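# Stand the fallen nest block upright on worktable

## Task

Set the nest block, which is lying on its side, upright on the worktable belonging to the laser marker. It only counts if the block stays standing unsupported, with no gripper holding it in place at the end.

## Robot and tools

Robot: two arms, left_arm and right_arm, each with six revolute joints and a parallel gripper. A gripper's fingers point along its own +z axis and close along its y axis. The reported end_effector_position lies between the finger pads, about 1 cm back from the tips.

Scene frame: one frame shared by both arms, origin on the table top midway between the arms, +z up, +x out over the table, +y toward left_arm. The names left and right are just labels and do not mean sides of a camera image. Printed hand positions (metres) and orientations (quaternion w,x,y,z) can be off, more so at long reach.

Tool execute_actions, argument actions, a list holding at most one item:
- Empty list: sends nothing and returns the current state.
- Motion item {"rows": [...], "steps": n}: n is 1 to 15 control steps of 1/30 s each, default 15. Each row covers one step; if there are fewer rows than steps, the last row is repeated. Each row has exactly 14 numbers covering both arms, even when only one arm moves: left_arm waist, shoulder, elbow, wrist pitch, wrist yaw, wrist roll, opening, then the same seven for right_arm. The joint values are absolute target angles in radians, in the same terms as Joint positions reports. They are not offsets. Stated ranges per arm: waist -2.880 to 2.880, shoulder 0.000 to 3.142, elbow 0.000 to 3.019, wrist pitch -1.693 to 1.571, wrist yaw -1.571 to 1.571, wrist roll -2.094 to 2.094. The true end stops may differ from these by up to 0.019 rad. A target more than 0.019 rad beyond a range end, and farther out than the joint's last reported angle, makes the whole call refused, and nothing is sent. A target beyond the true stop is clipped there, and the result may then say "joint sent to its limit". That line can refer to an earlier action. If the line is missing, it does not prove the joint has room to go further. Opening is an absolute value from -1 (closed) to +1 (fully open).
- Wait item {"steps": n} with no rows: up to 300 steps with no new command. Reply time counts toward these steps.
- Optional pictures: true or false sets whether camera images come back. By default they do.

Motion limits: each step, a joint's target is held within a fixed lead of its measured angle. The leads are waist 0.264, shoulder 0.32, elbow 0.276, wrist pitch 0.33, wrist yaw 0.186 and wrist roll 0.522 rad. If the targets would move a gripper more than 70 mm from where it is, all of that arm's targets are scaled toward the current angles. Large moves therefore need several calls. Between calls the arms keep heading toward the last row sent, until motion settles or a step is HELD.

Result lines:
- The state line gives each gripper's position and quaternion.
- Joint positions and Joint velocities list, per arm, the six joints (rad, rad/s) followed by the finger gap (m, m/s; 0.094 m means fully open).
- grip_measured is the finger opening on the same -1..1 scale you command. It can be off by about 1 mm, consistently per gripper.
- "joint command not followed" means a clearance check altered or blocked some joint targets, while the rest of the row still ran.
- HELD marks steps where your row, or part of it, was not sent.
- MOTOR HOT appears at 85 °C. An OVER-TEMPERATURE FAULT at 100 °C drops that arm until it cools.

Gripping: to hold an object, command an opening below grip_measured. About 0.03 below gives a firm grip, and a smaller margin gives a lighter one. The force limit is roughly 50 to 62 N per pad, lower on very thin parts. The first contact can spike.

Tool zoom_image: camera is "cam_high" or "cam_low". region is [x0, y0, x1, y1] in image pixels, origin top-left, at most 504 by 504. It returns a closer view of that camera's latest image.

Tool finished_scene: scene is the integer number of the current scene (1 or 2). Call it only when the block stands upright on the worktable by itself, with the grippers released and moved clear. Replying without any tool call ends everything.

Cameras: cam_high and cam_low, both 504x504, with calibration given in OpenCV form. cam_high sits at about world (1.27, 0.52, 1.05) looking down. cam_low sits at about (1.09, 1.18, 0.39), a wide low view.

Things to avoid: knocking or placing anything off the table (this fails the task), dropping or slamming the block, hard pushes, and the arms colliding or pressing on each other (this can end the scene). Don't hold loads longer than needed, because motors heat up. Occasional external tugs on a held part or pushes on loose objects can happen, so check that the block is stable before finishing.

Each tool is called after ">>>" as name(argument=value, ...), one argument or row to a line, values as JSON.

## Session

>>> execute_actions(
  actions=[],
)

Scene clock: 0.00 s of 4200.00 s.
left_arm: end_effector_position=(+0.2891, +0.1861, +0.1244) grip_measured=+1.000 end_effector_quat_wxyz=(+0.139, +0.242, +0.960, -0.020) | right_arm: end_effector_position=(+0.3214, -0.2101, +0.3228) grip_measured=+1.000 end_effector_quat_wxyz=(+0.156, -0.679, +0.717, -0.020)
Joint positions: left_arm=[-0.492  1.168  0.779 -0.899  0.005  0.125  0.094] | right_arm=[-0.189  0.946  1.158 -1.53  -0.19  -1.514  0.094]
Joint velocities: left_arm=[-0.015  0.005 -0.012 -0.002 -0.081 -0.037  0.   ] | right_arm=[ 0.005 -0.005 -0.002 -0.002 -0.051 -0.022  0.   ]
Motor temperatures (°C, as the motors report them): left_arm=[25 26 24 25 24 26] | right_arm=[26 25 27 27 25 23]

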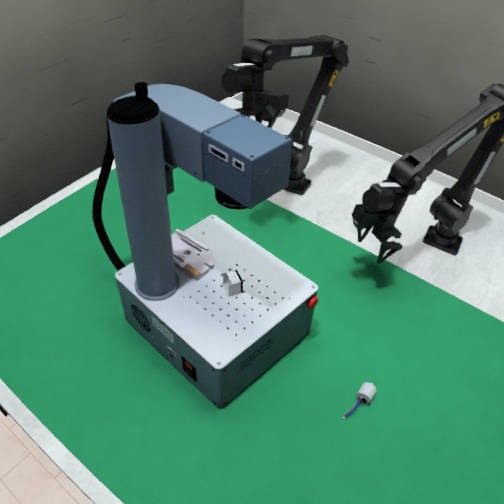

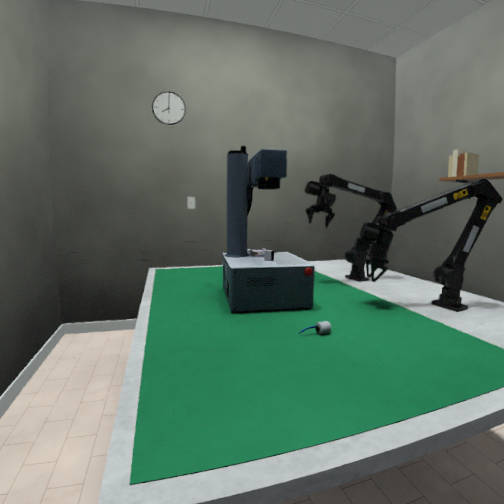

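>>> zoom_image(
  camera="cam_high",
  region=[150, 210, 330, 390],
)

Region (150, 210, 330, 390) of cam_high's 504x504 image, scaled by 2.800, with more detail than that image has.

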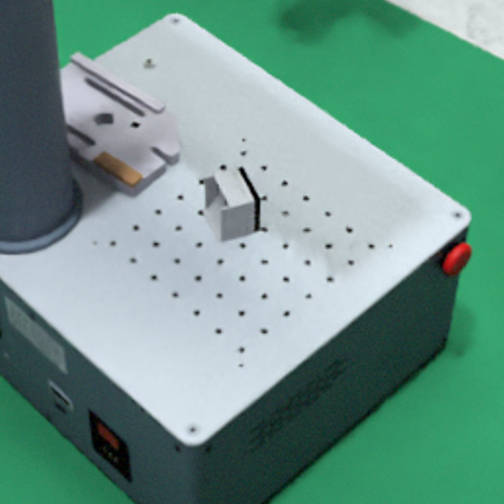

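>>> execute_actions(
  actions=[
    {"rows":[[-0.492,1.0,0.779,-0.899,0,0.125,1,-0.189,0.946,1.158,-1.53,-0.19,-1.514,1]],"steps":15},
  ],
  pictures=false,
)

>>> execute_actions(
  actions=[
    {"rows":[[-0.492,1.0,1.1,-0.899,0,0.125,1,-0.189,0.946,1.158,-1.53,-0.19,-1.514,1]],"steps":15},
  ],
  pictures=false,
)

Scene clock: 19.50 s of 4200.00 s.
left_arm: end_effector_position=(+0.2832, +0.1887, +0.1823) grip_measured=+1.000 end_effector_quat_wxyz=(+0.225, +0.238, +0.944, -0.029) | right_arm: end_effector_position=(+0.3214, -0.2101, +0.3228) grip_measured=+1.000 end_effector_quat_wxyz=(+0.156, -0.679, +0.717, -0.020)
Joint positions: left_arm=[-0.492  0.985  0.772 -0.899  0.003  0.125  0.094] | right_arm=[-0.189  0.946  1.158 -1.53  -0.19  -1.514  0.094]
Joint velocities: left_arm=[-0.015  0.054 -0.002 -0.012 -0.081  0.066  0.   ] | right_arm=[-0.015 -0.005 -0.007 -0.002  0.022 -0.081  0.   ]
Motor temperatures (°C, as the motors report them): left_arm=[25 26 26 25 24 26] | right_arm=[26 25 30 27 25 23]
Steps of this call (steps 1 to 90: nothing new was sent; then 16.00 s passed at rest; steps 91 to 105: all 15 steps of this action). Readings (joint positions):
91: left_arm=[-0.492 1.159 0.779 -0.899 0.005 0.125] | right_arm=[-0.189 0.946 1.158 -1.530 -0.190 -1.514]
92: left_arm=[-0.492 1.137 0.774 -0.899 0.004 0.125] | right_arm=[-0.189 0.946 1.158 -1.530 -0.190 -1.514]
94: left_arm=[-0.492 1.068 0.772 -0.899 0.003 0.125] | right_arm=[-0.189 0.946 1.158 -1.530 -0.190 -1.514]
98: left_arm=[-0.492 0.971 0.772 -0.899 0.003 0.125] | right_arm=[-0.189 0.946 1.158 -1.530 -0.190 -1.514]
105: the state above

Scene clock: 20.00 s of 4200.00 s.
left_arm: end_effector_position=(+0.3483, +0.1637, +0.3427) grip_measured=+1.000 end_effector_quat_wxyz=(+0.370, +0.227, +0.900, -0.046) | right_arm: end_effector_position=(+0.3214, -0.2101, +0.3228) grip_measured=+1.000 end_effector_quat_wxyz=(+0.156, -0.679, +0.717, -0.020)
Joint positions: left_arm=[-0.492  0.989  1.083 -0.9    0.003  0.125  0.094] | right_arm=[-0.189  0.946  1.158 -1.53  -0.19  -1.514  0.094]
Joint velocities: left_arm=[-0.005 -0.005 -0.012 -0.002  0.022 -0.007  0.   ] | right_arm=[-0.015 -0.005  0.012 -0.012  0.007  0.007  0.   ]
Motor temperatures (°C, as the motors report them): left_arm=[25 26 27 25 24 26] | right_arm=[26 25 30 27 25 23]
Steps of this call (steps 1 to 15: all 15 steps of this action). Readings (joint positions):
1: left_arm=[-0.492 0.986 0.778 -0.900 0.003 0.125] | right_arm=[-0.189 0.946 1.158 -1.530 -0.190 -1.514]
2: left_arm=[-0.492 0.989 0.792 -0.900 0.003 0.125] | right_arm=[-0.189 0.946 1.158 -1.530 -0.190 -1.514]
4: left_arm=[-0.492 0.992 0.839 -0.900 0.003 0.125] | right_arm=[-0.189 0.946 1.158 -1.530 -0.190 -1.514]
8: left_arm=[-0.492 0.992 0.965 -0.900 0.003 0.125] | right_arm=[-0.189 0.946 1.158 -1.530 -0.190 -1.514]
15: the state above

>>> zoom_image(
  camera="cam_low",
  region=[200, 200, 340, 340],
)

Region (200, 200, 340, 340) of cam_low's 504x504 image, scaled by 3.600, with more detail than that image has.

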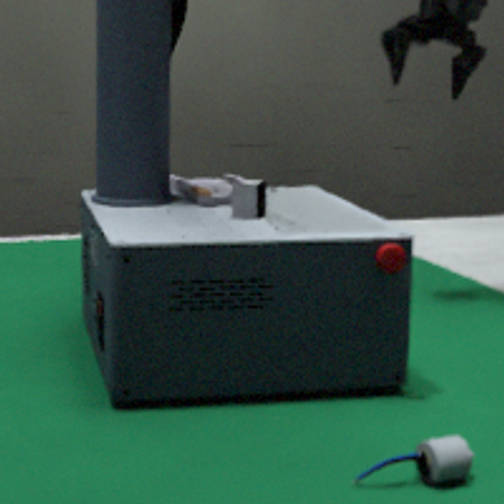

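>>> execute_actions(
  actions=[
    {"rows":[[-0.539,2.057,2.249,-1.462,0,-0.271,1,-0.189,0.946,1.158,-1.53,-0.19,-1.514,1]],"steps":15},
  ],
  pictures=false,
)

Scene clock: 64.10 s of 4200.00 s.
left_arm: end_effector_position=(+0.5516, +0.0567, +0.2460) grip_measured=+1.000 end_effector_quat_wxyz=(+0.097, +0.093, +0.990, -0.033) | right_arm: end_effector_position=(+0.3214, -0.2101, +0.3228) grip_measured=+1.000 end_effector_quat_wxyz=(+0.156, -0.679, +0.717, -0.020)
Joint positions: left_arm=[-0.534  1.93   1.997 -1.433  0.002 -0.222  0.094] | right_arm=[-0.189  0.946  1.158 -1.53  -0.19  -1.514  0.094]
Joint velocities: left_arm=[-0.015  1.949  2.151 -0.359 -0.007 -0.256  0.   ] | right_arm=[ 0.005 -0.024 -0.012 -0.007  0.022 -0.051  0.   ]
Motor temperatures (°C, as the motors report them): left_arm=[25 26 29 25 24 26] | right_arm=[26 25 30 27 25 23]
Steps of this call (steps 1 to 15: the robot went on to your last target; steps 16 to 90: nothing new was sent; then 40.60 s passed at rest; steps 91 to 105: all 15 steps of this action). Readings (joint positions):
91: left_arm=[-0.495 1.011 1.109 -0.955 0.002 0.075] | right_arm=[-0.189 0.946 1.158 -1.530 -0.190 -1.514]
92: left_arm=[-0.502 1.061 1.178 -1.073 0.002 0.009] | right_arm=[-0.189 0.946 1.158 -1.530 -0.190 -1.514]
94: left_arm=[-0.520 1.218 1.357 -1.272 0.002 -0.086] | right_arm=[-0.189 0.946 1.158 -1.530 -0.190 -1.514]
98: left_arm=[-0.534 1.511 1.631 -1.386 0.002 -0.163] | right_arm=[-0.189 0.946 1.158 -1.530 -0.190 -1.514]
105: the state above

I need to think less; time passes.

>>> execute_actions(
  actions=[
    {"steps":15},
  ],
)

Scene clock: 65.77 s of 4200.00 s.
left_arm: end_effector_position=(+0.6005, +0.0355, +0.2563) grip_measured=+1.000 end_effector_quat_wxyz=(+0.131, +0.073, +0.988, -0.046) | right_arm: end_effector_position=(+0.3214, -0.2101, +0.3228) grip_measured=+1.000 end_effector_quat_wxyz=(+0.156, -0.679, +0.717, -0.020)
Joint positions: left_arm=[-0.534  2.054  2.208 -1.446  0.002 -0.261  0.094] | right_arm=[-0.189  0.946  1.158 -1.53  -0.19  -1.514  0.094]
Joint velocities: left_arm=[ 0.005 -0.015 -0.012  0.002  0.022  0.051  0.   ] | right_arm=[-0.024 -0.005  0.012  0.007  0.022  0.022  0.   ]
Motor temperatures (°C, as the motors report them): left_arm=[25 26 29 25 24 26] | right_arm=[26 25 30 27 25 23]
Steps of this call (steps 1 to 30: the robot went on to your last target; steps 31 to 50: nothing new was sent). Readings (joint positions):
1: left_arm=[-0.534 1.992 2.072 -1.439 0.002 -0.230] | right_arm=[-0.189 0.946 1.158 -1.530 -0.190 -1.514]
2: left_arm=[-0.534 2.042 2.131 -1.439 0.002 -0.236] | right_arm=[-0.189 0.946 1.158 -1.530 -0.190 -1.514]
4: left_arm=[-0.534 2.089 2.174 -1.439 0.002 -0.245] | right_arm=[-0.189 0.946 1.158 -1.530 -0.190 -1.514]
8: left_arm=[-0.534 2.092 2.182 -1.446 0.002 -0.255] | right_arm=[-0.189 0.946 1.158 -1.530 -0.190 -1.514]
50: the state above
All arms were judged still, so your last target was given up. Only a new action makes them travel on or press farther. Fingers that are still opening or closing keep moving.

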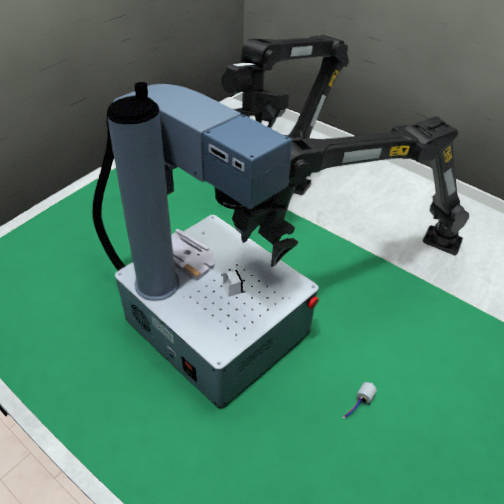

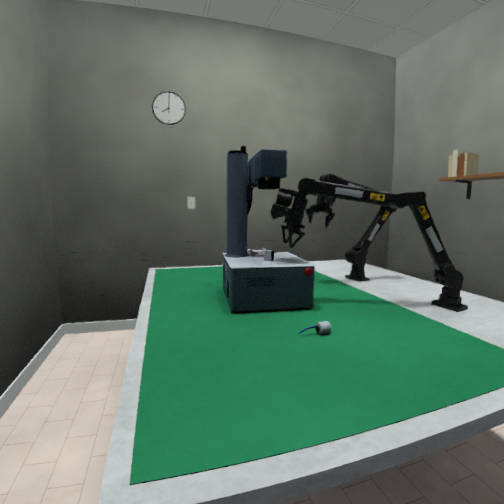

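>>> execute_actions(
  actions=[
    {"rows":[[-0.523,2.151,2.32,-1.158,0,-0.25,1,-0.189,0.946,1.158,-1.53,-0.19,-1.514,1]],"steps":15},
  ],
)

Scene clock: 75.73 s of 4200.00 s.
left_arm: end_effector_position=(+0.6689, -0.0043, +0.2535) grip_measured=+1.000 end_effector_quat_wxyz=(+0.244, +0.078, +0.963, -0.086) | right_arm: end_effector_position=(+0.3214, -0.2101, +0.3228) grip_measured=+1.000 end_effector_quat_wxyz=(+0.156, -0.679, +0.717, -0.020)
Joint positions: left_arm=[-0.547  2.13   2.264 -1.181 -0.001 -0.259  0.094] | right_arm=[-0.189  0.946  1.158 -1.53  -0.19  -1.514  0.094]
Joint velocities: left_arm=[-0.005 -0.015 -0.002  0.007  0.022 -0.051  0.   ] | right_arm=[-0.005  0.015 -0.012 -0.007 -0.022 -0.051  0.   ]
Motor temperatures (°C, as the motors report them): left_arm=[25 27 30 25 24 26] | right_arm=[26 25 30 27 25 23]
Steps of this call (steps 1 to 90: nothing new was sent; then 6.47 s passed at rest; steps 91 to 105: all 15 steps of this action). Readings (joint positions):
91: left_arm=[-0.534 2.057 2.210 -1.416 0.002 -0.261] | right_arm=[-0.189 0.946 1.158 -1.530 -0.190 -1.514]
92: left_arm=[-0.534 2.067 2.226 -1.342 0.001 -0.261] | right_arm=[-0.189 0.946 1.158 -1.530 -0.190 -1.514]
94: left_arm=[-0.542 2.095 2.244 -1.249 -0.002 -0.260] | right_arm=[-0.189 0.946 1.158 -1.530 -0.190 -1.514]
98: left_arm=[-0.549 2.128 2.264 -1.182 -0.001 -0.259] | right_arm=[-0.189 0.946 1.158 -1.530 -0.190 -1.514]
105: the state above

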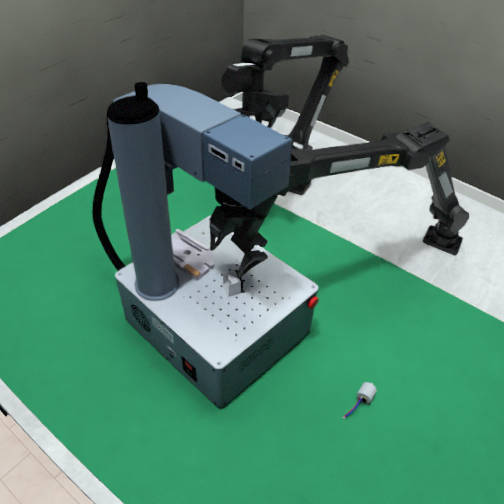

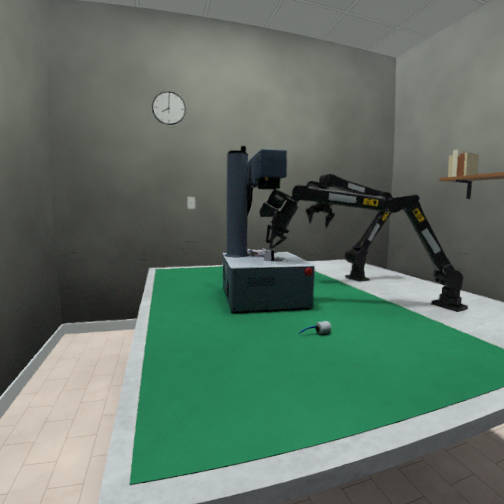

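>>> zoom_image(
  camera="cam_high",
  region=[170, 150, 330, 310],
)

>>> zoom_image(
  camera="cam_low",
  region=[220, 160, 340, 280],
)

Region (170, 150, 330, 310) of cam_high's 504x504 image, scaled by 3.150, with more detail than that image has.

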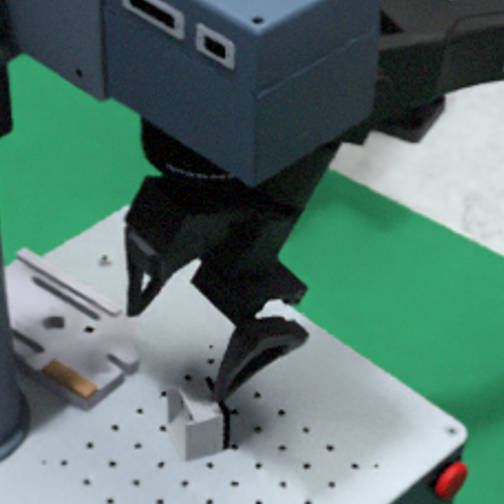

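Region (220, 160, 340, 280) of cam_low's 504x504 image, scaled by 4.200, with more detail than that image has.

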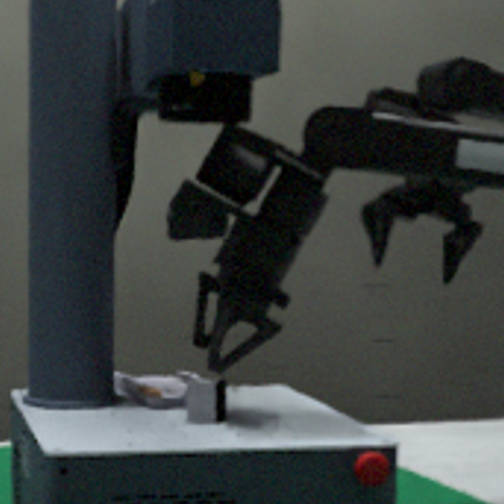

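>>> execute_actions(
  actions=[
    {"rows":[[-0.547,2.17,2.225,-1.10,0,-0.26,1,-0.189,0.946,1.158,-1.53,-0.19,-1.514,1]],"steps":15},
  ],
)

Scene clock: 89.37 s of 4200.00 s.
left_arm: end_effector_position=(+0.6764, -0.0084, +0.2451) grip_measured=+1.000 end_effector_quat_wxyz=(+0.258, +0.078, +0.959, -0.090) | right_arm: end_effector_position=(+0.3214, -0.2101, +0.3228) grip_measured=+1.000 end_effector_quat_wxyz=(+0.156, -0.679, +0.717, -0.020)
Joint positions: left_arm=[-0.548  2.133  2.237 -1.121 -0.003 -0.259  0.094] | right_arm=[-0.189  0.946  1.158 -1.53  -0.19  -1.514  0.094]
Joint velocities: left_arm=[-0.005 -0.005  0.002 -0.002 -0.007  0.007  0.   ] | right_arm=[-0.005 -0.005  0.002 -0.002  0.022 -0.037  0.   ]
Motor temperatures (°C, as the motors report them): left_arm=[25 28 32 25 24 26] | right_arm=[26 25 31 27 25 23]
Steps of this call (steps 1 to 15: the robot went on to your last target; steps 16 to 90: nothing new was sent; then 10.13 s passed at rest; steps 91 to 105: all 15 steps of this action). Readings (joint positions):
91: left_arm=[-0.548 2.130 2.258 -1.172 -0.001 -0.259] | right_arm=[-0.189 0.946 1.158 -1.530 -0.190 -1.514]
92: left_arm=[-0.548 2.130 2.252 -1.154 -0.001 -0.259] | right_arm=[-0.189 0.946 1.158 -1.530 -0.190 -1.514]
94: left_arm=[-0.548 2.131 2.242 -1.130 -0.001 -0.259] | right_arm=[-0.189 0.946 1.158 -1.530 -0.190 -1.514]
98: left_arm=[-0.548 2.132 2.237 -1.122 -0.002 -0.259] | right_arm=[-0.189 0.946 1.158 -1.530 -0.190 -1.514]
105: the state above

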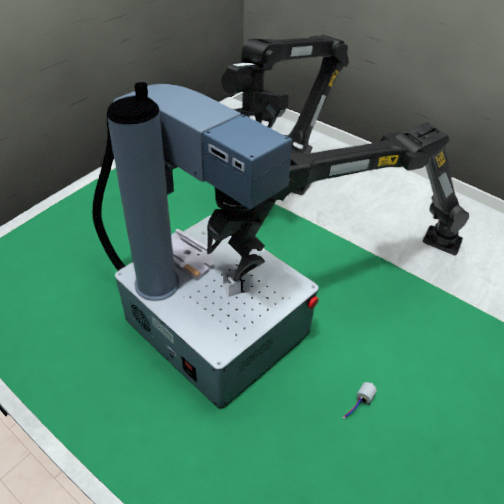

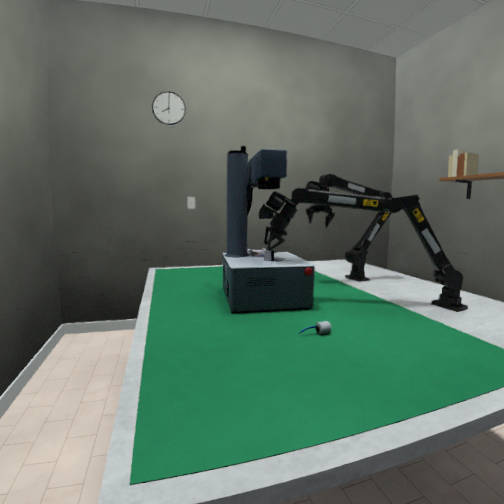

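>>> zoom_image(
  camera="cam_low",
  region=[220, 160, 340, 280],
)

Region (220, 160, 340, 280) of cam_low's 504x504 image, scaled by 4.200, with more detail than that image has.

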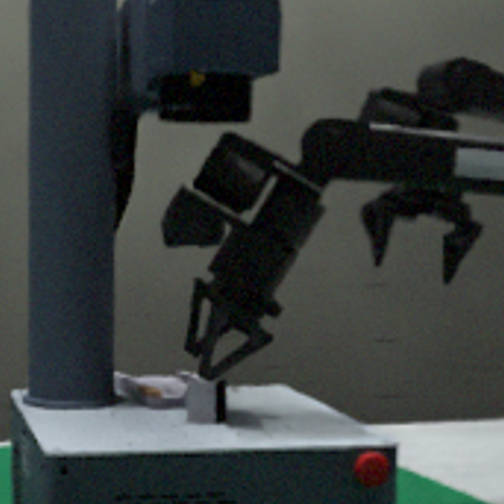

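>>> zoom_image(
  camera="cam_high",
  region=[170, 150, 330, 310],
)

Region (170, 150, 330, 310) of cam_high's 504x504 image, scaled by 3.150, with more detail than that image has.

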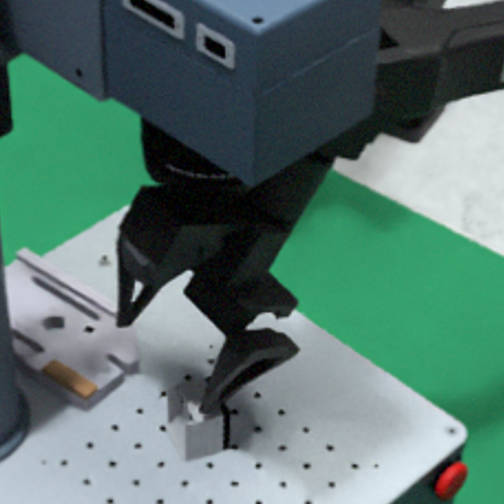

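>>> execute_actions(
  actions=[
    {"rows":[[-0.548,2.08,2.25,-1.17,0,-0.26,1,-0.189,0.946,1.158,-1.53,-0.19,-1.514,1]],"steps":10},
  ],
  pictures=false,
)

>>> execute_actions(
  actions=[
    {"rows":[[-0.49,2.08,2.25,-1.17,0,-0.21,1,-0.189,0.946,1.158,-1.53,-0.19,-1.514,1]],"steps":12},
  ],
  pictures=false,
)

>>> execute_actions(
  actions=[
    {"rows":[[-0.49,2.15,2.24,-1.12,0,-0.21,1,-0.189,0.946,1.158,-1.53,-0.19,-1.514,1]],"steps":15},
  ],
)

Scene clock: 99.93 s of 4200.00 s.
left_arm: end_effector_position=(+0.6638, -0.0071, +0.2676) grip_measured=+1.000 end_effector_quat_wxyz=(+0.257, +0.081, +0.959, -0.091) | right_arm: end_effector_position=(+0.3214, -0.2101, +0.3228) grip_measured=+1.000 end_effector_quat_wxyz=(+0.156, -0.679, +0.717, -0.020)
Joint positions: left_arm=[-0.553  2.097  2.236 -1.157 -0.002 -0.259  0.094] | right_arm=[-0.189  0.946  1.158 -1.53  -0.19  -1.514  0.094]
Joint velocities: left_arm=[-0.024 -0.054  0.007 -0.017  0.051  0.037  0.   ] | right_arm=[-0.005 -0.024 -0.012 -0.007  0.007  0.022  0.   ]
Motor temperatures (°C, as the motors report them): left_arm=[25 29 30 25 24 26] | right_arm=[26 25 31 27 25 23]
Steps of this call (steps 1 to 15: the robot went on to your last target; steps 16 to 90: nothing new was sent; then 7.23 s passed at rest; steps 91 to 100: all 10 steps of this action). Readings (joint positions):
91: left_arm=[-0.548 2.131 2.237 -1.125 -0.003 -0.259] | right_arm=[-0.189 0.946 1.158 -1.530 -0.190 -1.514]
92: left_arm=[-0.548 2.129 2.237 -1.135 -0.003 -0.259] | right_arm=[-0.189 0.946 1.158 -1.530 -0.190 -1.514]
94: left_arm=[-0.548 2.120 2.237 -1.147 -0.003 -0.259] | right_arm=[-0.189 0.946 1.158 -1.530 -0.190 -1.514]
98: left_arm=[-0.550 2.100 2.236 -1.157 -0.003 -0.259] | right_arm=[-0.189 0.946 1.158 -1.530 -0.190 -1.514]
100: the state above

Scene clock: 100.33 s of 4200.00 s.
left_arm: end_effector_position=(+0.6639, -0.0039, +0.2675) grip_measured=+1.000 end_effector_quat_wxyz=(+0.257, +0.096, +0.958, -0.085) | right_arm: end_effector_position=(+0.3214, -0.2101, +0.3228) grip_measured=+1.000 end_effector_quat_wxyz=(+0.156, -0.679, +0.717, -0.020)
Joint positions: left_arm=[-0.549  2.096  2.236 -1.162 -0.002 -0.223  0.094] | right_arm=[-0.189  0.946  1.158 -1.53  -0.19  -1.514  0.094]
Joint velocities: left_arm=[-0.005 -0.015 -0.002  0.022  0.007  0.051  0.   ] | right_arm=[-0.005 -0.015  0.007  0.012  0.022 -0.007  0.   ]
Motor temperatures (°C, as the motors report them): left_arm=[25 29 30 25 24 26] | right_arm=[26 25 31 27 25 23]
Steps of this call (steps 1 to 12: all 12 steps of this action). Readings (joint positions):
1: left_arm=[-0.552 2.096 2.236 -1.157 -0.002 -0.253] | right_arm=[-0.189 0.946 1.158 -1.530 -0.190 -1.514]
2: left_arm=[-0.551 2.096 2.236 -1.158 -0.002 -0.247] | right_arm=[-0.189 0.946 1.158 -1.530 -0.190 -1.514]
4: left_arm=[-0.549 2.096 2.236 -1.159 -0.002 -0.237] | right_arm=[-0.189 0.946 1.158 -1.530 -0.190 -1.514]
8: left_arm=[-0.549 2.096 2.236 -1.162 -0.002 -0.227] | right_arm=[-0.189 0.946 1.158 -1.530 -0.190 -1.514]
12: the state above

Scene clock: 100.83 s of 4200.00 s.
left_arm: end_effector_position=(+0.6698, -0.0030, +0.2616) grip_measured=+1.000 end_effector_quat_wxyz=(+0.260, +0.096, +0.957, -0.085) | right_arm: end_effector_position=(+0.3214, -0.2101, +0.3228) grip_measured=+1.000 end_effector_quat_wxyz=(+0.156, -0.679, +0.717, -0.020)
Joint positions: left_arm=[-0.545  2.107  2.236 -1.145 -0.002 -0.22   0.094] | right_arm=[-0.189  0.946  1.158 -1.53  -0.19  -1.514  0.094]
Joint velocities: left_arm=[-0.015  0.005  0.017 -0.007  0.037  0.007  0.   ] | right_arm=[-0.005 -0.005 -0.007 -0.012 -0.066 -0.007  0.   ]
Motor temperatures (°C, as the motors report them): left_arm=[25 29 30 25 24 26] | right_arm=[26 25 31 27 25 23]
Steps of this call (steps 1 to 15: all 15 steps of this action). Readings (joint positions):
1: left_arm=[-0.549 2.099 2.236 -1.162 -0.002 -0.222] | right_arm=[-0.189 0.946 1.158 -1.530 -0.190 -1.514]
2: left_arm=[-0.549 2.100 2.236 -1.158 -0.002 -0.221] | right_arm=[-0.189 0.946 1.158 -1.530 -0.190 -1.514]
4: left_arm=[-0.545 2.106 2.236 -1.150 -0.003 -0.221] | right_arm=[-0.189 0.946 1.158 -1.530 -0.190 -1.514]
8: left_arm=[-0.545 2.107 2.236 -1.145 -0.002 -0.220] | right_arm=[-0.189 0.946 1.158 -1.530 -0.190 -1.514]
15: the state above

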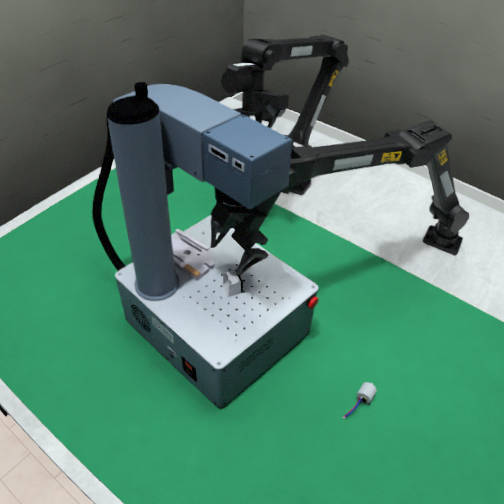

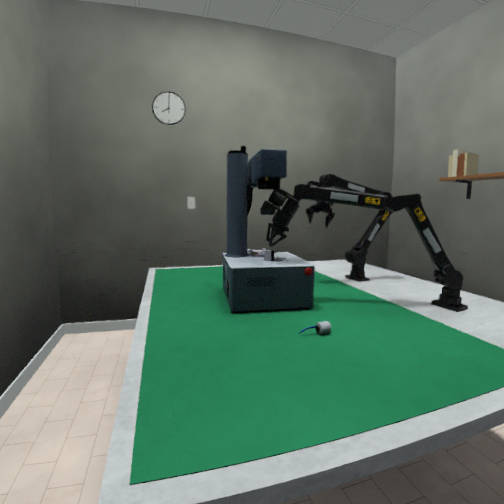

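>>> execute_actions(
  actions=[
    {"rows":[[-0.545,2.0,2.15,-1.3,0,-0.231,1,-0.189,0.946,1.158,-1.53,-0.19,-1.514,1]],"steps":10},
  ],
  pictures=false,
)

>>> execute_actions(
  actions=[
    {"rows":[[-0.499,1.913,1.86,-0.725,0,-0.231,1,-0.189,0.946,1.158,-1.53,-0.19,-1.514,1]],"steps":15},
  ],
)

Scene clock: 118.23 s of 4200.00 s.
left_arm: end_effector_position=(+0.6161, +0.0192, +0.2805) grip_measured=+1.000 end_effector_quat_wxyz=(+0.207, +0.098, +0.971, -0.068) | right_arm: end_effector_position=(+0.3214, -0.2101, +0.3228) grip_measured=+1.000 end_effector_quat_wxyz=(+0.156, -0.679, +0.717, -0.020)
Joint positions: left_arm=[-0.547  2.002  2.152 -1.282 -0.002 -0.221  0.094] | right_arm=[-0.189  0.946  1.158 -1.53  -0.19  -1.514  0.094]
Joint velocities: left_arm=[-0.015 -0.171 -0.007  0.002  0.022 -0.095  0.   ] | right_arm=[-0.015 -0.015  0.017  0.002 -0.022  0.066  0.   ]
Motor temperatures (°C, as the motors report them): left_arm=[25 29 30 25 24 26] | right_arm=[26 25 31 27 25 23]
Steps of this call (steps 1 to 15: the robot went on to your last target; steps 16 to 90: nothing new was sent; then 14.07 s passed at rest; steps 91 to 100: all 10 steps of this action). Readings (joint positions):
91: left_arm=[-0.547 2.100 2.226 -1.159 -0.002 -0.220] | right_arm=[-0.189 0.946 1.158 -1.530 -0.190 -1.514]
92: left_arm=[-0.547 2.083 2.199 -1.198 -0.002 -0.220] | right_arm=[-0.189 0.946 1.158 -1.530 -0.190 -1.514]
94: left_arm=[-0.547 2.051 2.158 -1.261 -0.002 -0.221] | right_arm=[-0.189 0.946 1.158 -1.530 -0.190 -1.514]
98: left_arm=[-0.547 2.016 2.152 -1.282 -0.002 -0.221] | right_arm=[-0.189 0.946 1.158 -1.530 -0.190 -1.514]
100: the state above

Scene clock: 118.73 s of 4200.00 s.
left_arm: end_effector_position=(+0.6693, +0.0415, +0.2834) grip_measured=+1.000 end_effector_quat_wxyz=(+0.370, +0.067, +0.920, -0.111) | right_arm: end_effector_position=(+0.3214, -0.2101, +0.3228) grip_measured=+1.000 end_effector_quat_wxyz=(+0.156, -0.679, +0.717, -0.020)
Joint positions: left_arm=[-0.492  1.897  1.867 -0.749 -0.001 -0.222  0.094] | right_arm=[-0.189  0.946  1.158 -1.53  -0.19  -1.514  0.094]
Joint velocities: left_arm=[-0.024 -0.015 -0.032 -0.002 -0.022  0.095  0.   ] | right_arm=[ 0.005 -0.015 -0.017  0.002 -0.037  0.022  0.   ]
Motor temperatures (°C, as the motors report them): left_arm=[25 29 30 25 24 26] | right_arm=[26 25 31 27 25 23]
Steps of this call (steps 1 to 15: all 15 steps of this action). Readings (joint positions):
1: left_arm=[-0.545 1.984 2.109 -1.224 -0.001 -0.221] | right_arm=[-0.189 0.946 1.158 -1.530 -0.190 -1.514]
2: left_arm=[-0.543 1.941 2.022 -1.106 -0.001 -0.221] | right_arm=[-0.189 0.946 1.158 -1.530 -0.190 -1.514]
4: left_arm=[-0.532 1.897 1.905 -0.926 -0.001 -0.221] | right_arm=[-0.189 0.946 1.158 -1.530 -0.190 -1.514]
8: left_arm=[-0.504 1.897 1.868 -0.770 -0.001 -0.221] | right_arm=[-0.189 0.946 1.158 -1.530 -0.190 -1.514]
15: the state above

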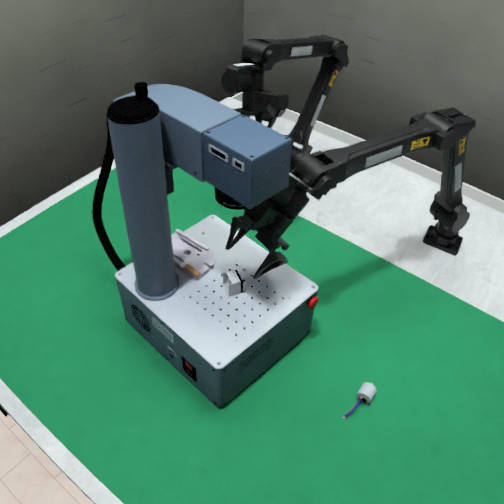

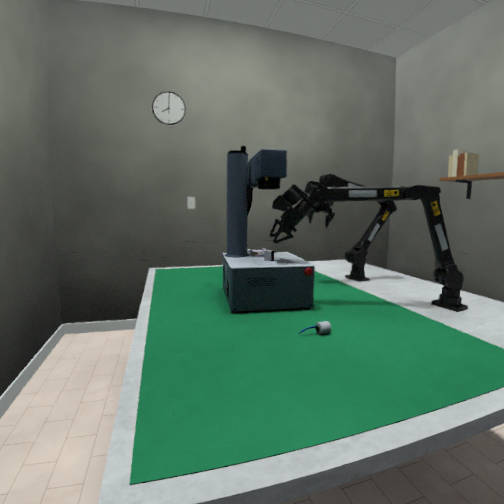

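>>> zoom_image(
  camera="cam_high",
  region=[170, 150, 330, 310],
)

>>> zoom_image(
  camera="cam_low",
  region=[220, 160, 340, 280],
)

Region (170, 150, 330, 310) of cam_high's 504x504 image, scaled by 3.150, with more detail than that image has.

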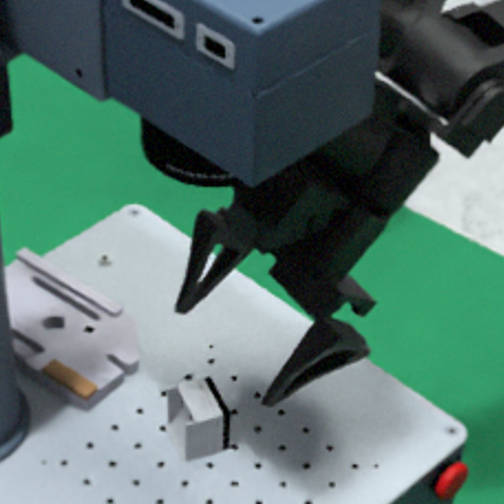

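Region (220, 160, 340, 280) of cam_low's 504x504 image, scaled by 4.200, with more detail than that image has.

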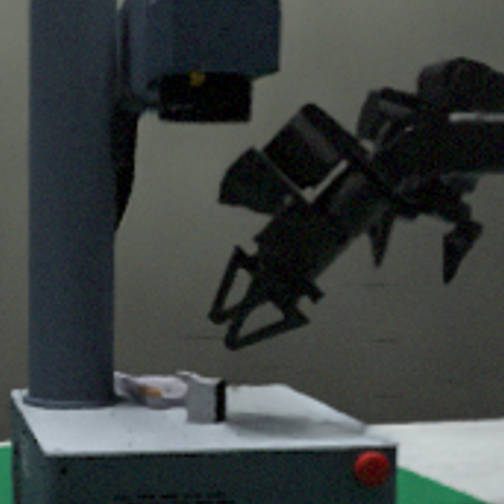

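>>> execute_actions(
  actions=[
    {"rows":[[-0.495,2.028,1.875,-0.624,0,-0.231,1,-0.189,0.946,1.158,-1.53,-0.19,-1.514,1]],"steps":15},
  ],
)

Scene clock: 126.57 s of 4200.00 s.
left_arm: end_effector_position=(+0.6993, +0.0292, +0.2090) grip_measured=+1.000 end_effector_quat_wxyz=(+0.362, +0.068, +0.923, -0.109) | right_arm: end_effector_position=(+0.3214, -0.2101, +0.3228) grip_measured=+1.000 end_effector_quat_wxyz=(+0.156, -0.679, +0.717, -0.020)
Joint positions: left_arm=[-0.493  2.019  1.868 -0.644 -0.002 -0.221  0.094] | right_arm=[-0.189  0.946  1.158 -1.53  -0.19  -1.514  0.094]
Joint velocities: left_arm=[-0.005 -0.015  0.002  0.007  0.051 -0.037  0.   ] | right_arm=[-0.005 -0.005  0.022  0.007 -0.022  0.007  0.   ]
Motor temperatures (°C, as the motors report them): left_arm=[25 29 30 25 24 26] | right_arm=[26 25 31 27 25 23]
Steps of this call (steps 1 to 15: the robot went on to your last target; steps 16 to 90: nothing new was sent; then 4.33 s passed at rest; steps 91 to 105: all 15 steps of this action). Readings (joint positions):
91: left_arm=[-0.493 1.902 1.867 -0.738 -0.001 -0.222] | right_arm=[-0.189 0.946 1.158 -1.530 -0.190 -1.514]
92: left_arm=[-0.493 1.908 1.868 -0.709 -0.001 -0.222] | right_arm=[-0.189 0.946 1.158 -1.530 -0.190 -1.514]
94: left_arm=[-0.493 1.929 1.868 -0.667 -0.001 -0.222] | right_arm=[-0.189 0.946 1.158 -1.530 -0.190 -1.514]
98: left_arm=[-0.493 1.984 1.868 -0.648 -0.001 -0.222] | right_arm=[-0.189 0.946 1.158 -1.530 -0.190 -1.514]
105: the state above

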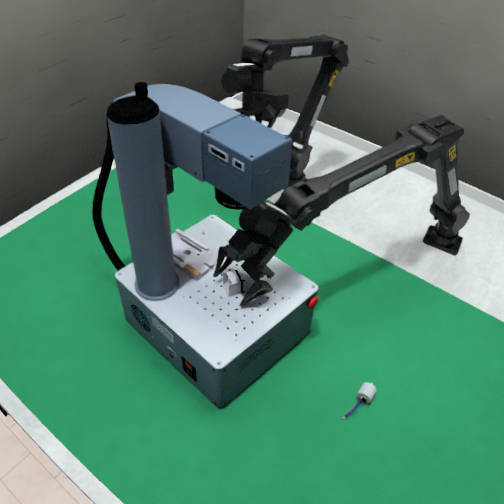

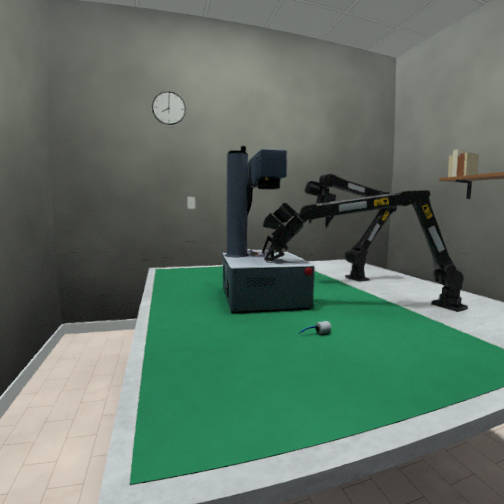

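>>> zoom_image(
  camera="cam_high",
  region=[170, 170, 330, 330],
)

Region (170, 170, 330, 330) of cam_high's 504x504 image, scaled by 3.150, with more detail than that image has.

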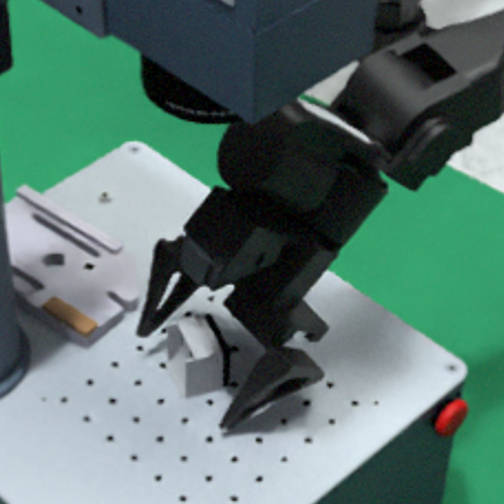

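Block is between the fingers. Close.

>>> execute_actions(
  actions=[
    {"rows":[[-0.495,2.028,1.875,-0.624,0,-0.231,-0.2,-0.189,0.946,1.158,-1.53,-0.19,-1.514,1]],"steps":15},
  ],
  pictures=false,
)

Scene clock: 133.70 s of 4200.00 s.
left_arm: end_effector_position=(+0.6996, +0.0285, +0.2095) grip_measured=-0.138 end_effector_quat_wxyz=(+0.363, +0.067, +0.923, -0.110) | right_arm: end_effector_position=(+0.3214, -0.2101, +0.3228) grip_measured=+1.000 end_effector_quat_wxyz=(+0.156, -0.679, +0.717, -0.020)
Joint positions: left_arm=[-0.494  2.019  1.868 -0.641 -0.001 -0.222  0.041] | right_arm=[-0.189  0.946  1.158 -1.53  -0.19  -1.514  0.094]
Joint velocities: left_arm=[-0.005 -0.005 -0.012  0.007  0.095 -0.022 -0.   ] | right_arm=[ 0.015 -0.005  0.032 -0.012  0.037 -0.007  0.   ]
Motor temperatures (°C, as the motors report them): left_arm=[25 29 30 25 24 26] | right_arm=[26 25 31 27 25 23]
Steps of this call (steps 1 to 15: the robot went on to your last target; steps 16 to 90: nothing new was sent; then 3.63 s passed at rest; steps 91 to 105: all 15 steps of this action). Readings (joint positions):
91: left_arm=[-0.493 2.019 1.868 -0.644 -0.002 -0.221] | right_arm=[-0.189 0.946 1.158 -1.530 -0.190 -1.514]
92: left_arm=[-0.493 2.019 1.868 -0.644 -0.002 -0.221] | right_arm=[-0.189 0.946 1.158 -1.530 -0.190 -1.514]
94: left_arm=[-0.494 2.019 1.868 -0.643 -0.000 -0.221] | right_arm=[-0.189 0.946 1.158 -1.530 -0.190 -1.514]
98: left_arm=[-0.494 2.019 1.868 -0.641 -0.001 -0.222] | right_arm=[-0.189 0.946 1.158 -1.530 -0.190 -1.514]
105: the state above

>>> execute_actions(
  actions=[
    {"rows":[[-0.495,1.897,1.867,-0.749,0,-0.231,-0.2,-0.189,0.946,1.158,-1.53,-0.19,-1.514,1]],"steps":12},
  ],
  pictures=false,
)

>>> execute_actions(
  actions=[
    {"rows":[[-0.495,1.402,1.133,-0.511,0,-0.231,-0.2,-0.189,0.946,1.158,-1.53,-0.19,-1.514,1]],"steps":15},
  ],
  pictures=false,
)

>>> execute_actions(
  actions=[
    {"rows":[[-0.495,1.809,0.812,1.296,0,0.0,-0.2,-0.189,0.946,1.158,-1.53,-0.19,-1.514,1]],"steps":15},
  ],
)

Scene clock: 145.67 s of 4200.00 s.
left_arm: end_effector_position=(+0.6683, +0.0406, +0.2901) grip_measured=-0.138 end_effector_quat_wxyz=(+0.378, +0.067, +0.916, -0.114) | right_arm: end_effector_position=(+0.3214, -0.2101, +0.3228) grip_measured=+1.000 end_effector_quat_wxyz=(+0.156, -0.679, +0.717, -0.020)
Joint positions: left_arm=[-0.494  1.885  1.859 -0.732 -0.001 -0.222  0.041] | right_arm=[-0.189  0.946  1.158 -1.53  -0.19  -1.514  0.094]
Joint velocities: left_arm=[-0.015 -0.161 -0.002 -0.002  0.022 -0.051  0.   ] | right_arm=[-0.005  0.005 -0.002 -0.012  0.007 -0.022  0.   ]
Motor temperatures (°C, as the motors report them): left_arm=[25 30 30 25 24 26] | right_arm=[26 25 31 27 25 23]
Steps of this call (steps 1 to 15: the robot went on to your last target; steps 16 to 90: nothing new was sent; then 8.57 s passed at rest; steps 91 to 102: all 12 steps of this action). Readings (joint positions):
91: left_arm=[-0.494 2.013 1.868 -0.650 -0.001 -0.222] | right_arm=[-0.189 0.946 1.158 -1.530 -0.190 -1.514]
92: left_arm=[-0.494 2.005 1.865 -0.675 -0.001 -0.222] | right_arm=[-0.189 0.946 1.158 -1.530 -0.190 -1.514]
94: left_arm=[-0.494 1.979 1.859 -0.716 -0.001 -0.222] | right_arm=[-0.189 0.946 1.158 -1.530 -0.190 -1.514]
98: left_arm=[-0.494 1.923 1.859 -0.732 -0.001 -0.222] | right_arm=[-0.189 0.946 1.158 -1.530 -0.190 -1.514]
102: the state above

Scene clock: 146.17 s of 4200.00 s.
left_arm: end_effector_position=(+0.4747, +0.1152, +0.2618) grip_measured=-0.138 end_effector_quat_wxyz=(+0.375, +0.067, +0.918, -0.113) | right_arm: end_effector_position=(+0.3214, -0.2101, +0.3228) grip_measured=+1.000 end_effector_quat_wxyz=(+0.156, -0.679, +0.717, -0.020)
Joint positions: left_arm=[-0.494  1.353  1.135 -0.548 -0.001 -0.222  0.041] | right_arm=[-0.189  0.946  1.158 -1.53  -0.19  -1.514  0.094]
Joint velocities: left_arm=[ 0.005  0.278 -0.037 -0.002 -0.066 -0.037 -0.   ] | right_arm=[-0.005 -0.015 -0.012 -0.002  0.066  0.066  0.   ]
Motor temperatures (°C, as the motors report them): left_arm=[25 30 30 25 24 26] | right_arm=[26 25 31 27 25 23]
Steps of this call (steps 1 to 15: all 15 steps of this action). Readings (joint positions):
1: left_arm=[-0.494 1.868 1.838 -0.709 -0.001 -0.222] | right_arm=[-0.189 0.946 1.158 -1.530 -0.190 -1.514]
2: left_arm=[-0.494 1.836 1.784 -0.669 -0.001 -0.222] | right_arm=[-0.189 0.946 1.158 -1.530 -0.190 -1.514]
4: left_arm=[-0.494 1.756 1.669 -0.630 -0.001 -0.222] | right_arm=[-0.189 0.946 1.158 -1.530 -0.190 -1.514]
8: left_arm=[-0.494 1.546 1.411 -0.569 -0.001 -0.222] | right_arm=[-0.189 0.946 1.158 -1.530 -0.190 -1.514]
15: the state above

Scene clock: 146.67 s of 4200.00 s.
left_arm: end_effector_position=(+0.4785, +0.1142, +0.0189) grip_measured=-0.172 end_effector_quat_wxyz=(+0.372, +0.141, +0.914, -0.078) | right_arm: end_effector_position=(+0.3214, -0.2101, +0.3228) grip_measured=+1.000 end_effector_quat_wxyz=(+0.156, -0.679, +0.717, -0.020)
Joint positions: left_arm=[-0.495  1.733  0.832  0.111 -0.007 -0.059  0.039] | right_arm=[-0.189  0.946  1.158 -1.53  -0.19  -1.514  0.094]
Joint velocities: left_arm=[-0.063  0.161 -0.369  2.982  0.081  0.3   -0.001] | right_arm=[-0.015 -0.005 -0.007 -0.002 -0.007 -0.007  0.   ]
Motor temperatures (°C, as the motors report them): left_arm=[25 30 30 25 24 26] | right_arm=[26 25 31 27 25 23]
Steps of this call (steps 1 to 15: all 15 steps of this action). Readings (joint positions):
1: left_arm=[-0.494 1.364 1.126 -0.534 -0.001 -0.214] | right_arm=[-0.189 0.946 1.158 -1.530 -0.190 -1.514]
2: left_arm=[-0.494 1.374 1.112 -0.503 -0.001 -0.205] | right_arm=[-0.189 0.946 1.158 -1.530 -0.190 -1.514]
4: left_arm=[-0.494 1.404 1.072 -0.451 -0.001 -0.186] | right_arm=[-0.189 0.946 1.158 -1.530 -0.190 -1.514]
8: left_arm=[-0.494 1.499 0.983 -0.344 -0.001 -0.152] | right_arm=[-0.189 0.946 1.158 -1.530 -0.190 -1.514]
15: the state above

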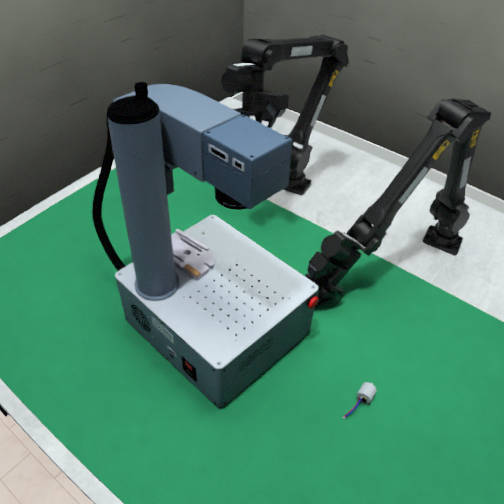

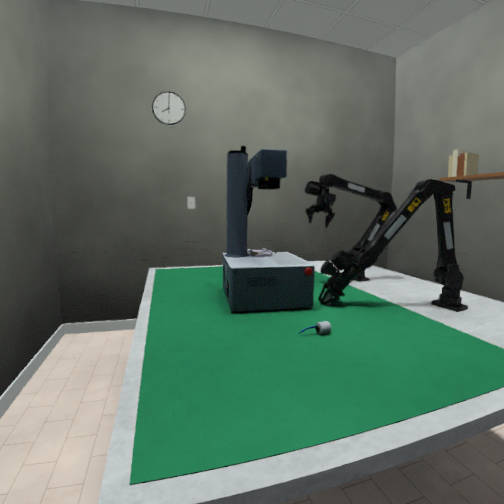

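>>> execute_actions(
  actions=[],
)

Scene clock: 153.07 s of 4200.00 s.
left_arm: end_effector_position=(+0.5179, +0.0893, +0.1846) grip_measured=-0.172 end_effector_quat_wxyz=(+0.752, +0.119, +0.630, -0.151) | right_arm: end_effector_position=(+0.3214, -0.2101, +0.3228) grip_measured=+1.000 end_effector_quat_wxyz=(+0.156, -0.679, +0.717, -0.020)
Joint positions: left_arm=[-0.506  1.832  0.748  1.262  0.005 -0.012  0.039] | right_arm=[-0.189  0.946  1.158 -1.53  -0.19  -1.514  0.094]
Joint velocities: left_arm=[-0.015  0.005  0.007  0.007 -0.022 -0.007  0.   ] | right_arm=[-0.005 -0.005  0.007  0.002  0.007 -0.007  0.   ]
Motor temperatures (°C, as the motors report them): left_arm=[25 29 30 25 24 26] | right_arm=[26 25 31 27 25 23]
Steps of this call (steps 1 to 45: the robot went on to your last target; steps 46 to 140: nothing new was sent; then 1.73 s passed at rest). Readings (joint positions):
1: left_arm=[-0.495 1.751 0.821 0.208 -0.004 -0.049] | right_arm=[-0.189 0.946 1.158 -1.530 -0.190 -1.514]
2: left_arm=[-0.495 1.768 0.815 0.305 -0.004 -0.041] | right_arm=[-0.189 0.946 1.158 -1.530 -0.190 -1.514]
4: left_arm=[-0.495 1.800 0.810 0.495 -0.003 -0.030] | right_arm=[-0.189 0.946 1.158 -1.530 -0.190 -1.514]
8: left_arm=[-0.497 1.826 0.766 0.809 0.002 -0.027] | right_arm=[-0.189 0.946 1.158 -1.530 -0.190 -1.514]
140: the state above
All arms were judged still, so your last target was given up. Only a new action makes them travel on or press farther. Fingers that are still opening or closing keep moving.

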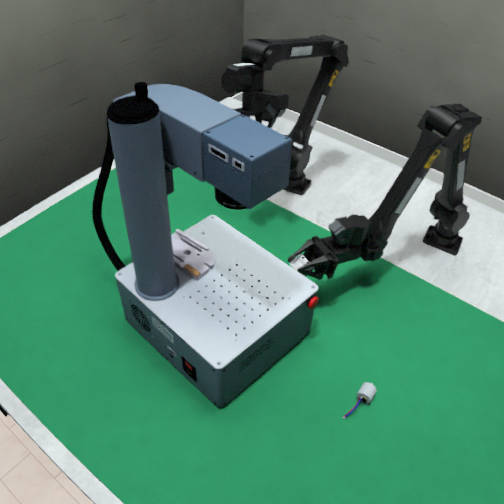

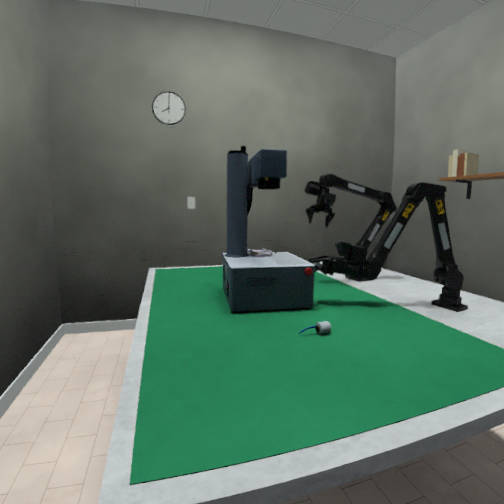

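>>> zoom_image(
  camera="cam_high",
  region=[250, 190, 410, 350],
)

>>> zoom_image(
  camera="cam_low",
  region=[280, 200, 400, 320],
)

Region (250, 190, 410, 350) of cam_high's 504x504 image, scaled by 3.150, with more detail than that image has.

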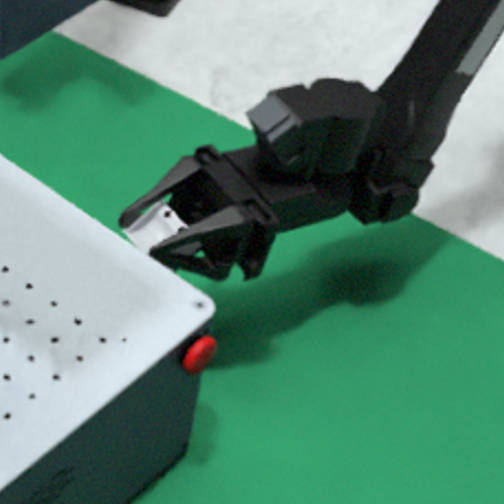

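Region (280, 200, 400, 320) of cam_low's 504x504 image, scaled by 4.200, with more detail than that image has.

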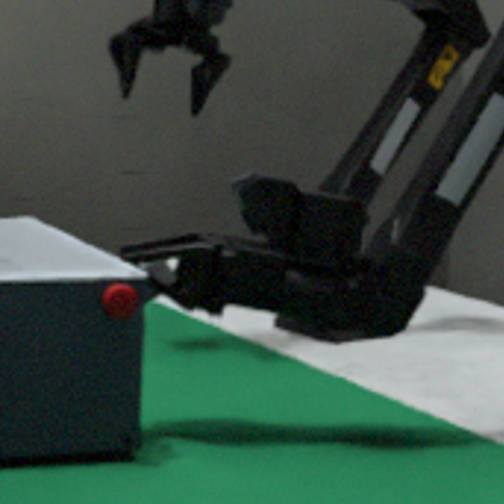

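>>> execute_actions(
  actions=[
    {"rows":[[-0.495,1.637,0.76,1.215,0,0.0,-0.2,-0.189,0.946,1.158,-1.53,-0.19,-1.514,1]],"steps":15},
  ],
)

Scene clock: 162.13 s of 4200.00 s.
left_arm: end_effector_position=(+0.4975, +0.1002, +0.2994) grip_measured=-0.172 end_effector_quat_wxyz=(+0.806, +0.105, +0.561, -0.159) | right_arm: end_effector_position=(+0.3214, -0.2101, +0.3228) grip_measured=+1.000 end_effector_quat_wxyz=(+0.156, -0.679, +0.717, -0.020)
Joint positions: left_arm=[-0.502  1.614  0.744  1.227  0.003 -0.01   0.039] | right_arm=[-0.189  0.946  1.158 -1.53  -0.19  -1.514  0.094]
Joint velocities: left_arm=[ 0.005  0.054 -0.017  0.002  0.051 -0.051 -0.001] | right_arm=[-0.005  0.015 -0.022 -0.002 -0.037  0.007  0.   ]
Motor temperatures (°C, as the motors report them): left_arm=[25 29 30 26 24 26] | right_arm=[26 25 31 27 25 23]
Steps of this call (steps 1 to 90: nothing new was sent; then 5.57 s passed at rest; steps 91 to 105: all 15 steps of this action). Readings (joint positions):
91: left_arm=[-0.506 1.825 0.747 1.258 0.005 -0.012] | right_arm=[-0.189 0.946 1.158 -1.530 -0.190 -1.514]
92: left_arm=[-0.506 1.809 0.744 1.243 0.004 -0.012] | right_arm=[-0.189 0.946 1.158 -1.530 -0.190 -1.514]
94: left_arm=[-0.505 1.758 0.744 1.229 0.004 -0.012] | right_arm=[-0.189 0.946 1.158 -1.530 -0.190 -1.514]
98: left_arm=[-0.503 1.640 0.744 1.227 0.003 -0.011] | right_arm=[-0.189 0.946 1.158 -1.530 -0.190 -1.514]
105: the state above

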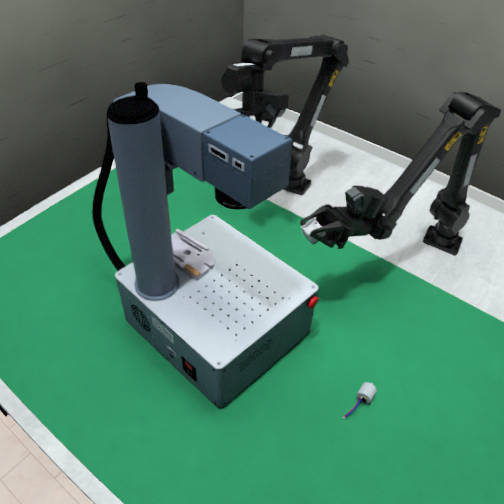

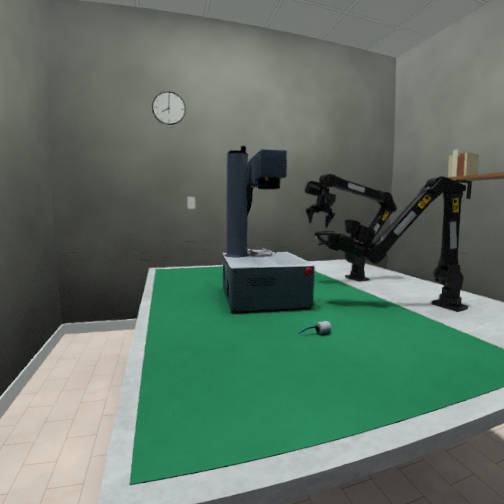

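>>> zoom_image(
  camera="cam_high",
  region=[270, 170, 400, 300],
)

Region (270, 170, 400, 300) of cam_high's 504x504 image, scaled by 3.877, with more detail than that image has.

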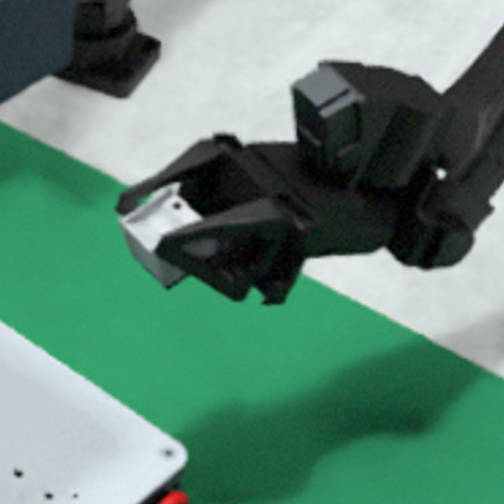

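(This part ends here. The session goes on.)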